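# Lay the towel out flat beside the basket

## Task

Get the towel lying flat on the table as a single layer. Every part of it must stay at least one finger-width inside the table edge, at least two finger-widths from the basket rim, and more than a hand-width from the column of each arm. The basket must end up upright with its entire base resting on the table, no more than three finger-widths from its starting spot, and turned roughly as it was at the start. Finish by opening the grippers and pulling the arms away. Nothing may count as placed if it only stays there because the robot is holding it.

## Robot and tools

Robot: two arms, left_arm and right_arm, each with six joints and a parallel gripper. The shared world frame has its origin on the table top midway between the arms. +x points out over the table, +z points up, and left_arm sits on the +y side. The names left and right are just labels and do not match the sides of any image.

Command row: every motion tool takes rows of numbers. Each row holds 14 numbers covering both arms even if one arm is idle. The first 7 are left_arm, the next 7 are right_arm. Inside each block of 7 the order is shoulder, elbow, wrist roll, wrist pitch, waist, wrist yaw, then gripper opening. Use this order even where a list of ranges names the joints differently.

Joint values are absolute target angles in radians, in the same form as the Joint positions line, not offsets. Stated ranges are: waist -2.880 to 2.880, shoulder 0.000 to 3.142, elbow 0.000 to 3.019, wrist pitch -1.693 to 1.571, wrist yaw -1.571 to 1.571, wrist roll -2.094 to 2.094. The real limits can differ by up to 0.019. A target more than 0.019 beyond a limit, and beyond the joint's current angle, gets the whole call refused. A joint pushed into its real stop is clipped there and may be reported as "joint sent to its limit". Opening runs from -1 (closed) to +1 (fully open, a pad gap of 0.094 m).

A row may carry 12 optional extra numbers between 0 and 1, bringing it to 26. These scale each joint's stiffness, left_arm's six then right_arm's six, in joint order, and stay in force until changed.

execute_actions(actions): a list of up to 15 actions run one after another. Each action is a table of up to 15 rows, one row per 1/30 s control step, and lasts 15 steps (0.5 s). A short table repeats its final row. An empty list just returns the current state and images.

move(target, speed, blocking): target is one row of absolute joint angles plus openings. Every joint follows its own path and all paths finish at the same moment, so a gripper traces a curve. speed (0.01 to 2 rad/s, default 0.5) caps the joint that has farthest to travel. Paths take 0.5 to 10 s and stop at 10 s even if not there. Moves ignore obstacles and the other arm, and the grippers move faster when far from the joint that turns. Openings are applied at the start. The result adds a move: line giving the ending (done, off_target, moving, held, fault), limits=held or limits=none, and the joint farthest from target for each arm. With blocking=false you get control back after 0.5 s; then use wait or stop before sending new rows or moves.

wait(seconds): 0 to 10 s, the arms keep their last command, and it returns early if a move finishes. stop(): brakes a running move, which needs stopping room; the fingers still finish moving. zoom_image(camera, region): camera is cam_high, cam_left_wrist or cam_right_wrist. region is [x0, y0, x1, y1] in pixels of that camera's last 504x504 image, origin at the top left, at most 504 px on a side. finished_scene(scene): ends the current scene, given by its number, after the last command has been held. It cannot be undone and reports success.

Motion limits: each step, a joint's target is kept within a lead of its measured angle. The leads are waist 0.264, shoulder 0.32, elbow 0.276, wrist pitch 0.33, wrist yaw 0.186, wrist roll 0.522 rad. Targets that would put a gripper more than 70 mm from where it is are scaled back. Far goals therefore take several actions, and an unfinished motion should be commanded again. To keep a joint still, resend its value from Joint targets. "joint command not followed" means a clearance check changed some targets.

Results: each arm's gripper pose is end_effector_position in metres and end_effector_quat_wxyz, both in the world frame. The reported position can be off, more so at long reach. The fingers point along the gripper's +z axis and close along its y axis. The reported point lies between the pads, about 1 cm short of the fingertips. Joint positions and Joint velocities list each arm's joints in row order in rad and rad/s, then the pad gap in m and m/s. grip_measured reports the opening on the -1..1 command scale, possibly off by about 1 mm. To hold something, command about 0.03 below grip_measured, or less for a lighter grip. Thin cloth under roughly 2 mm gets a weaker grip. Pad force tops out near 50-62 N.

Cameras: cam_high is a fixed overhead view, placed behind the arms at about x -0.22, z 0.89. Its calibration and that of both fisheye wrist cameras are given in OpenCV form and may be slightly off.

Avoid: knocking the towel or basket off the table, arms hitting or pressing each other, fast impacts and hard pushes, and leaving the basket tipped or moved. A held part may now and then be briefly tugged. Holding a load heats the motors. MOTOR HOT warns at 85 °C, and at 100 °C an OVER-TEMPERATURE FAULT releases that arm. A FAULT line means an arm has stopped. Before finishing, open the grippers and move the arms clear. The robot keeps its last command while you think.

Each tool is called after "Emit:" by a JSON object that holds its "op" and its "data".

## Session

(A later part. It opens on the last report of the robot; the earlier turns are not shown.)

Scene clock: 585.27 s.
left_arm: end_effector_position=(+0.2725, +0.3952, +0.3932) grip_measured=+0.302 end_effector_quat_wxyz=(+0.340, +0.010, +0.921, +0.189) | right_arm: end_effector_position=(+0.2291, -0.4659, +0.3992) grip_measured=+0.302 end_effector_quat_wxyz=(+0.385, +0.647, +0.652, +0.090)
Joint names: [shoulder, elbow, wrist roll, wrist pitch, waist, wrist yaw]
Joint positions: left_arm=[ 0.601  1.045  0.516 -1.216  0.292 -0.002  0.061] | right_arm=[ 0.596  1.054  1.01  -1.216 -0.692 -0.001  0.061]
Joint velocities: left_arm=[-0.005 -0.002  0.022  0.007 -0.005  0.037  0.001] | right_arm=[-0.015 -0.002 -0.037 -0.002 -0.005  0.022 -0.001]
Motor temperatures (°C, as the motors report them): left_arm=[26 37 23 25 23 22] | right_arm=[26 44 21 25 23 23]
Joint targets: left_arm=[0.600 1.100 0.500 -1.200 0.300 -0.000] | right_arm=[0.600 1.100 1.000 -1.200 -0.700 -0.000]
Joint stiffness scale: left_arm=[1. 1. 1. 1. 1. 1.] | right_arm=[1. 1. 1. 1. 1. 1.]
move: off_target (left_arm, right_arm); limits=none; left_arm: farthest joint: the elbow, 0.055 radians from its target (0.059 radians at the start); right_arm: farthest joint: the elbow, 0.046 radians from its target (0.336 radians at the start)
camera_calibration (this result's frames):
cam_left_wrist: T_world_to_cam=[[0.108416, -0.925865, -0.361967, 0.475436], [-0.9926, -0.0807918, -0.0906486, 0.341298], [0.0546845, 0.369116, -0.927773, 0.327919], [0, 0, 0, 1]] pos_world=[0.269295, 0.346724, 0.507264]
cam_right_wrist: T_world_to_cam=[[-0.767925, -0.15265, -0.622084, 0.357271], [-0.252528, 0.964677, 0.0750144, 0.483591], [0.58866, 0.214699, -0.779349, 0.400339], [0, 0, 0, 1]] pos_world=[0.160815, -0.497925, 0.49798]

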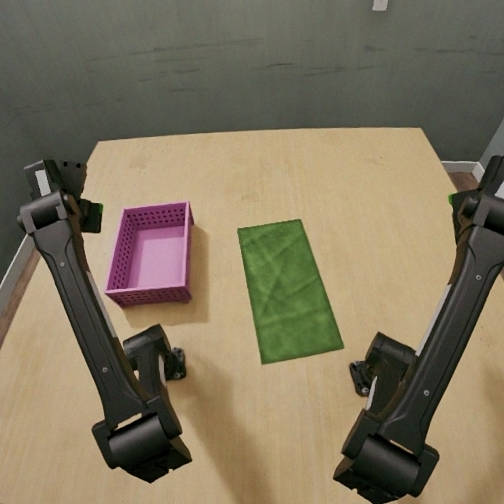

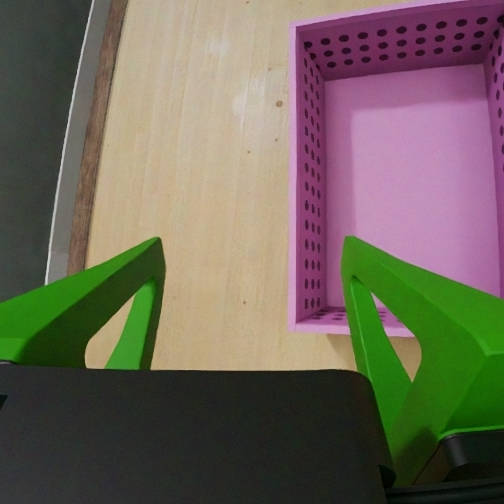

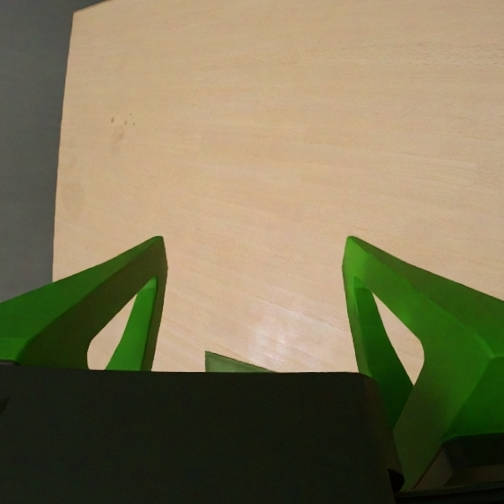

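Emit:
{"op": "move", "data": {"target": [0.6,1.1,0.5,-1.2,0.3,0,0.3,1.7,1.25,1.9,-1.05,0.3,0,0.3], "speed": 0.8}}

Emit:
{"op": "move", "data": {"target": [0.6,1.1,0.5,-1.2,0.3,0,0.3,1.85,1.23,1.9,-0.97,0.3,0,0.3], "speed": 0.2}}

Emit:
{"op": "move", "data": {"target": [0.6,1.1,0.5,-1.2,0.3,0,0.3,2.27,1.9,1.9,-1.25,0.22,0,0.3], "speed": 0.2}}

Emit:
{"op": "move", "data": {"target": [0.6,1.1,0.5,-1.2,0.3,0,0.3,1.9,1.9,1.9,-1.3,0.22,0,0.3], "speed": 0.3}}

Emit:
{"op": "move", "data": {"target": [0.6,1.1,0.5,-1.2,0.3,0,0.3,0.6,1.1,1,-1.2,-0.7,0,0.3], "speed": 0.8}}

Scene clock: 593.17 s.
left_arm: end_effector_position=(+0.2725, +0.3952, +0.3930) grip_measured=+0.302 end_effector_quat_wxyz=(+0.340, +0.010, +0.921, +0.189) | right_arm: end_effector_position=(+0.4333, -0.1170, +0.0672) grip_measured=+0.302 end_effector_quat_wxyz=(+0.002, +0.660, +0.752, +0.006)
Joint names: [shoulder, elbow, wrist roll, wrist pitch, waist, wrist yaw]
Joint positions: left_arm=[ 0.601  1.044  0.516 -1.216  0.292 -0.002  0.061] | right_arm=[ 1.708  1.208  1.889 -1.058  0.311 -0.001  0.061]
Joint velocities: left_arm=[ 0.005  0.002  0.081 -0.027  0.005 -0.022  0.   ] | right_arm=[-0.005 -0.012  0.066 -0.002  0.005  0.022 -0.001]
Motor temperatures (°C, as the motors report them): left_arm=[26 37 23 25 23 22] | right_arm=[26 46 21 25 23 23]
Joint targets: left_arm=[0.600 1.100 0.500 -1.200 0.300 0.000] | right_arm=[1.700 1.250 1.900 -1.050 0.300 0.000]
Joint stiffness scale: left_arm=[1. 1. 1. 1. 1. 1.] | right_arm=[1. 1. 1. 1. 1. 1.]
move: off_target (left_arm, right_arm); limits=none; left_arm: farthest joint: the elbow, 0.056 radians from its target (0.055 radians at the start); right_arm: farthest joint: the elbow, 0.042 radians from its target (0.196 radians at the start)
camera_calibration (this result's frames):
cam_left_wrist: T_world_to_cam=[[0.108295, -0.92593, -0.361836, 0.475371], [-0.992631, -0.0808082, -0.0903005, 0.341155], [0.0543727, 0.368948, -0.927858, 0.32792], [0, 0, 0, 1]] pos_world=[0.269331, 0.346743, 0.507075]
cam_right_wrist: T_world_to_cam=[[-0.990895, -0.132816, -0.0220681, 0.419392], [-0.120935, 0.805972, 0.579469, 0.114059], [-0.0591764, 0.576862, -0.814696, 0.271985], [0, 0, 0, 1]] pos_world=[0.445462, -0.193124, 0.164747]

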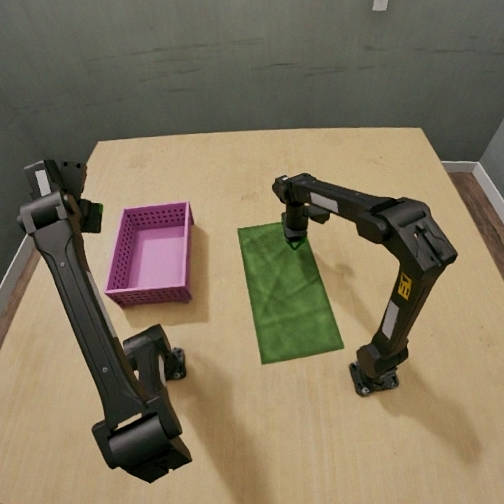

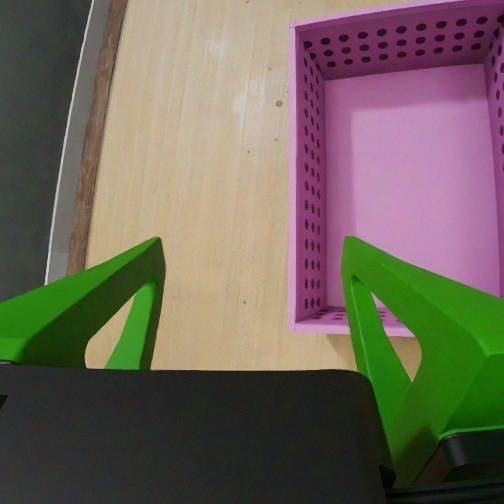

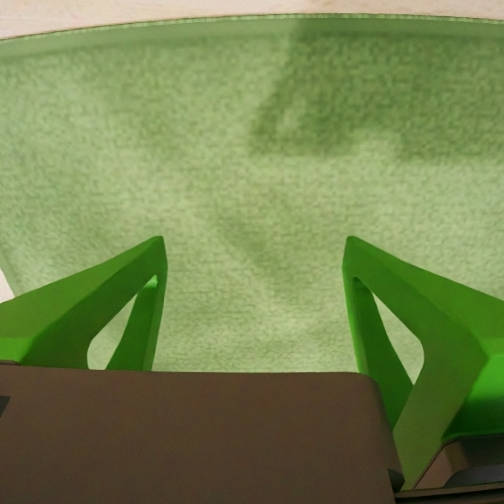

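Scene clock: 594.27 s.
left_arm: end_effector_position=(+0.2725, +0.3952, +0.3920) grip_measured=+0.302 end_effector_quat_wxyz=(+0.339, +0.010, +0.922, +0.188) | right_arm: end_effector_position=(+0.4426, -0.1126, +0.0175) grip_measured=+0.301 end_effector_quat_wxyz=(-0.004, +0.660, +0.751, -0.008)
Joint names: [shoulder, elbow, wrist roll, wrist pitch, waist, wrist yaw]
Joint positions: left_arm=[ 0.601  1.043  0.516 -1.216  0.292 -0.002  0.061] | right_arm=[ 1.817  1.211  1.891 -0.982  0.311 -0.001  0.061]
Joint velocities: left_arm=[ 0.005 -0.007 -0.081  0.002 -0.005 -0.007 -0.001] | right_arm=[-0.005 -0.007 -0.081 -0.012 -0.015 -0.066 -0.   ]
Motor temperatures (°C, as the motors report them): left_arm=[26 37 23 25 23 22] | right_arm=[26 45 21 25 23 23]
Joint targets: left_arm=[0.600 1.100 0.500 -1.200 0.300 -0.000] | right_arm=[1.850 1.230 1.900 -0.970 0.300 0.000]
Joint stiffness scale: left_arm=[1. 1. 1. 1. 1. 1.] | right_arm=[1. 1. 1. 1. 1. 1.]
move: off_target (left_arm, right_arm); limits=none; left_arm: farthest joint: the elbow, 0.057 radians from its target (0.056 radians at the start); right_arm: farthest joint: the shoulder, 0.033 radians from its target (0.142 radians at the start)
camera_calibration (this result's frames):
cam_left_wrist: T_world_to_cam=[[0.107687, -0.926257, -0.361181, 0.475043], [-0.992781, -0.080889, -0.0885598, 0.340441], [0.0528136, 0.36811, -0.928281, 0.327923], [0, 0, 0, 1]] pos_world=[0.269509, 0.346838, 0.50613]
cam_right_wrist: T_world_to_cam=[[-0.991307, -0.131409, 0.00645506, 0.427988], [-0.104165, 0.813868, 0.571637, 0.134023], [-0.080372, 0.565995, -0.820482, 0.237755], [0, 0, 0, 1]] pos_world=[0.457337, -0.187404, 0.115699]

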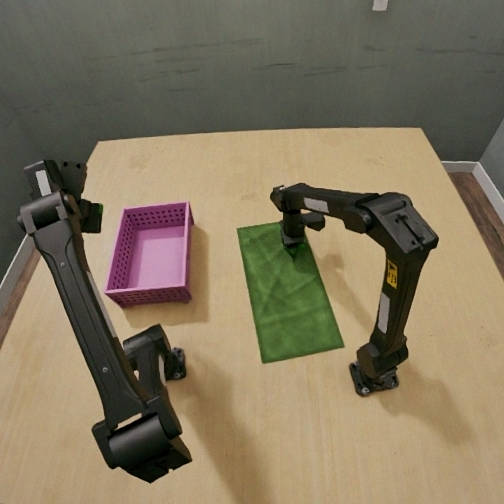

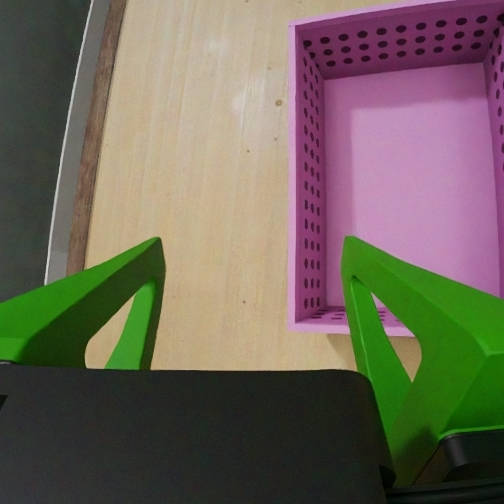

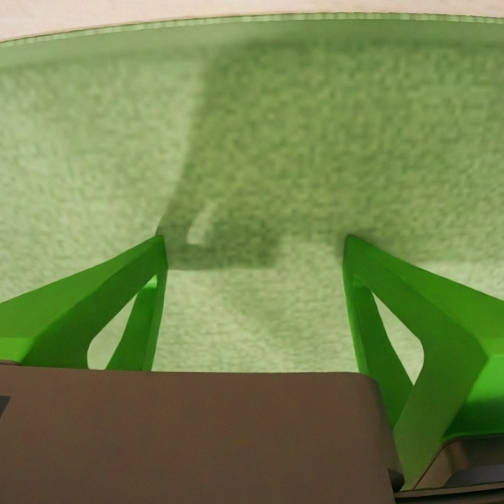

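Scene clock: 598.03 s.
left_arm: end_effector_position=(+0.2725, +0.3952, +0.3932) grip_measured=+0.302 end_effector_quat_wxyz=(+0.340, +0.010, +0.921, +0.189) | right_arm: end_effector_position=(+0.6156, -0.0816, +0.0207) grip_measured=+0.301 end_effector_quat_wxyz=(-0.003, +0.687, +0.727, -0.005)
Joint names: [shoulder, elbow, wrist roll, wrist pitch, waist, wrist yaw]
Joint positions: left_arm=[ 0.601  1.045  0.516 -1.216  0.292 -0.002  0.061] | right_arm=[ 2.212  1.874  1.891 -1.243  0.24  -0.001  0.061]
Joint velocities: left_arm=[-0.005  0.022 -0.022  0.017 -0.005 -0.007 -0.   ] | right_arm=[ 0.005  0.002 -0.037  0.022 -0.005  0.007  0.   ]
Motor temperatures (°C, as the motors report them): left_arm=[26 37 23 25 23 22] | right_arm=[27 45 21 25 23 23]
Joint targets: left_arm=[0.600 1.100 0.500 -1.200 0.300 0.000] | right_arm=[2.270 1.900 1.900 -1.250 0.220 0.000]
Joint stiffness scale: left_arm=[1. 1. 1. 1. 1. 1.] | right_arm=[1. 1. 1. 1. 1. 1.]
move: off_target (left_arm, right_arm); limits=none; left_arm: farthest joint: the elbow, 0.055 radians from its target (0.057 radians at the start); right_arm: farthest joint: the shoulder, 0.058 radians from its target (0.453 radians at the start)
camera_calibration (this result's frames):
cam_left_wrist: T_world_to_cam=[[0.108416, -0.925865, -0.361967, 0.475436], [-0.9926, -0.0807918, -0.0906486, 0.341298], [0.0546845, 0.369116, -0.927773, 0.327919], [0, 0, 0, 1]] pos_world=[0.269295, 0.346724, 0.507264]
cam_right_wrist: T_world_to_cam=[[-0.998172, -0.0604273, -0.000794672, 0.613686], [-0.0499533, 0.817613, 0.573597, 0.0918346], [-0.0340112, 0.572588, -0.819137, 0.208721], [0, 0, 0, 1]] pos_world=[0.62425, -0.157513, 0.118783]

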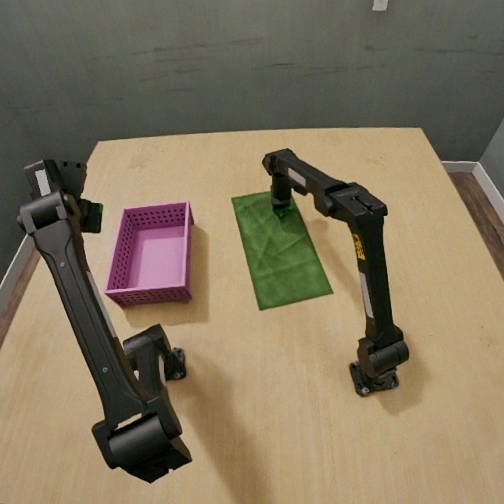

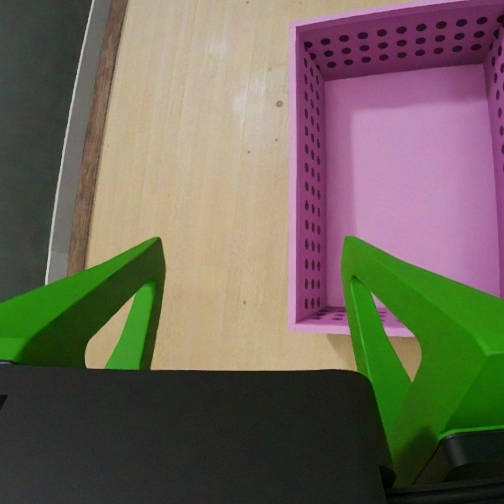

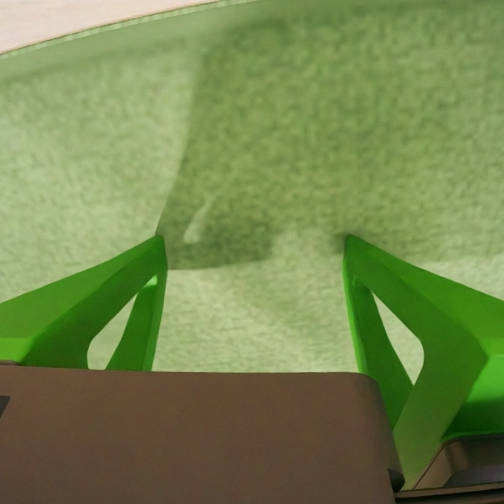

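Scene clock: 599.53 s.
left_arm: end_effector_position=(+0.2725, +0.3952, +0.3916) grip_measured=+0.302 end_effector_quat_wxyz=(+0.339, +0.010, +0.922, +0.188) | right_arm: end_effector_position=(+0.6092, -0.0868, +0.2125) grip_measured=+0.301 end_effector_quat_wxyz=(+0.051, +0.683, +0.720, +0.110)
Joint names: [shoulder, elbow, wrist roll, wrist pitch, waist, wrist yaw]
Joint positions: left_arm=[ 0.601  1.042  0.516 -1.216  0.292 -0.002  0.061] | right_arm=[ 1.909  1.873  1.891 -1.291  0.236 -0.001  0.061]
Joint velocities: left_arm=[-0.005 -0.007 -0.095 -0.032 -0.005  0.007  0.   ] | right_arm=[ 0.005  0.007 -0.066 -0.002 -0.005  0.066 -0.   ]
Motor temperatures (°C, as the motors report them): left_arm=[26 37 23 25 23 22] | right_arm=[27 45 21 25 23 23]
Joint targets: left_arm=[0.600 1.100 0.500 -1.200 0.300 -0.000] | right_arm=[1.900 1.900 1.900 -1.300 0.220 -0.000]
Joint stiffness scale: left_arm=[1. 1. 1. 1. 1. 1.] | right_arm=[1. 1. 1. 1. 1. 1.]
move: off_target (left_arm, right_arm); limits=none; left_arm: farthest joint: the elbow, 0.058 radians from its target (0.055 radians at the start); right_arm: farthest joint: the elbow, 0.027 radians from its target (0.026 radians at the start)
camera_calibration (this result's frames):
cam_left_wrist: T_world_to_cam=[[0.107445, -0.926387, -0.360918, 0.474912], [-0.99284, -0.0809208, -0.0878634, 0.340156], [0.0521898, 0.367775, -0.928449, 0.327924], [0, 0, 0, 1]] pos_world=[0.269579, 0.346876, 0.505752]
cam_right_wrist: T_world_to_cam=[[-0.969894, -0.0454504, -0.239247, 0.641873], [-0.188457, 0.7623, 0.619179, 0.0556799], [0.154236, 0.645626, -0.747916, 0.245086], [0, 0, 0, 1]] pos_world=[0.595242, -0.171505, 0.302394]

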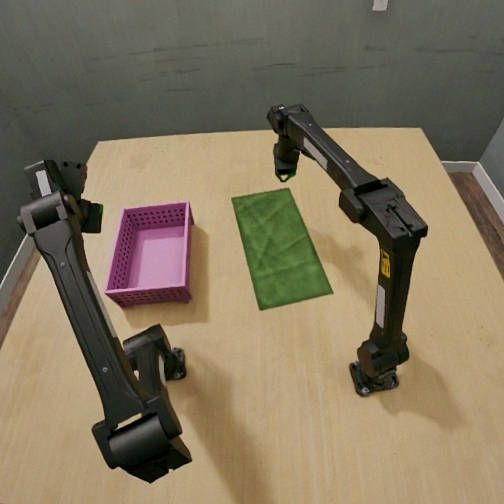

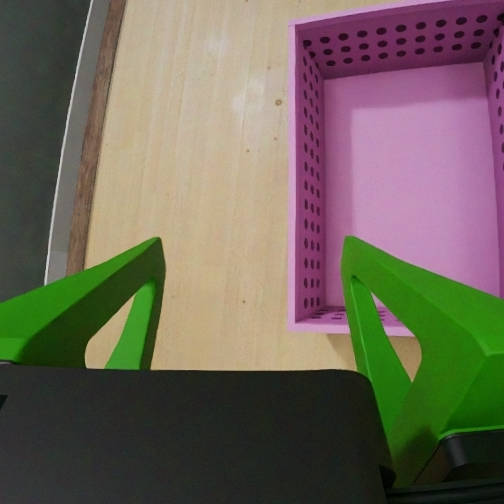

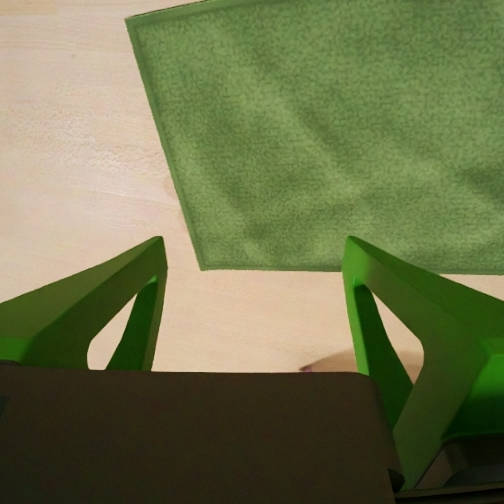

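Scene clock: 602.00 s.
left_arm: end_effector_position=(+0.2725, +0.3952, +0.3934) grip_measured=+0.302 end_effector_quat_wxyz=(+0.340, +0.010, +0.921, +0.189) | right_arm: end_effector_position=(+0.2273, -0.4640, +0.4227) grip_measured=+0.301 end_effector_quat_wxyz=(+0.406, +0.640, +0.646, +0.095)
Joint names: [shoulder, elbow, wrist roll, wrist pitch, waist, wrist yaw]
Joint positions: left_arm=[ 0.601  1.045  0.516 -1.216  0.292 -0.002  0.061] | right_arm=[ 0.59   1.097  1.01  -1.218 -0.689 -0.001  0.061]
Joint velocities: left_arm=[-0.015 -0.002 -0.051 -0.007 -0.005 -0.007 -0.001] | right_arm=[-0.005  0.002 -0.037 -0.007  0.005 -0.125 -0.   ]
Motor temperatures (°C, as the motors report them): left_arm=[26 37 23 25 23 22] | right_arm=[27 45 21 25 23 23]
Joint targets: left_arm=[0.600 1.100 0.500 -1.200 0.300 -0.000] | right_arm=[0.600 1.100 1.000 -1.200 -0.700 -0.000]
Joint stiffness scale: left_arm=[1. 1. 1. 1. 1. 1.] | right_arm=[1. 1. 1. 1. 1. 1.]
move: off_target (left_arm); limits=none; left_arm: farthest joint: the elbow, 0.055 radians from its target (0.058 radians at the start); right_arm: farthest joint: the wrist pitch, 0.018 radians from its target (0.091 radians at the start)
camera_calibration (this result's frames):
cam_left_wrist: T_world_to_cam=[[0.108538, -0.9258, -0.362097, 0.475501], [-0.99257, -0.0807754, -0.0909967, 0.341441], [0.0549962, 0.369283, -0.927688, 0.327918], [0, 0, 0, 1]] pos_world=[0.269259, 0.346704, 0.507453]
cam_right_wrist: T_world_to_cam=[[-0.742057, -0.170383, -0.648322, 0.367813], [-0.257151, 0.965519, 0.0405856, 0.495528], [0.619052, 0.196833, -0.760284, 0.396144], [0, 0, 0, 1]] pos_world=[0.15513, -0.493747, 0.519532]

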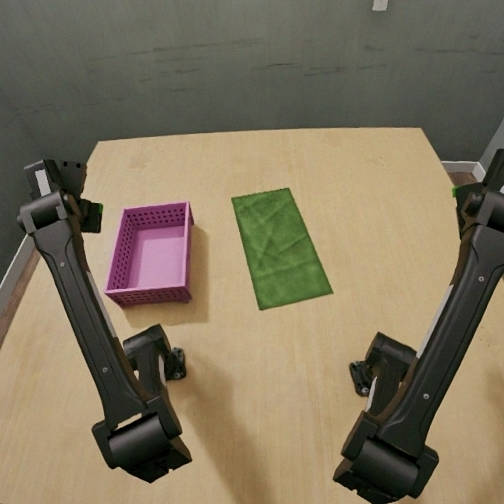

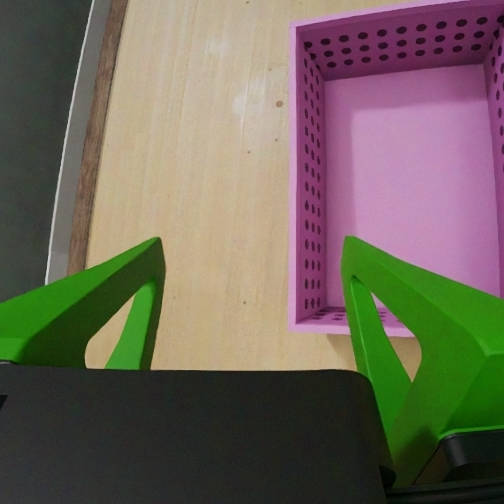

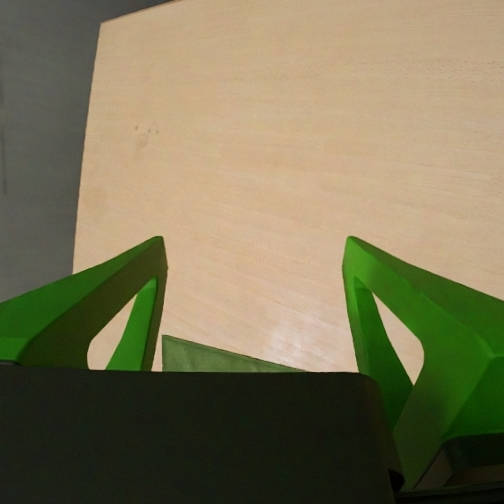

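Emit:
{"op": "finished_scene", "data": {"scene": 2}}

The scene is finished: the task was done.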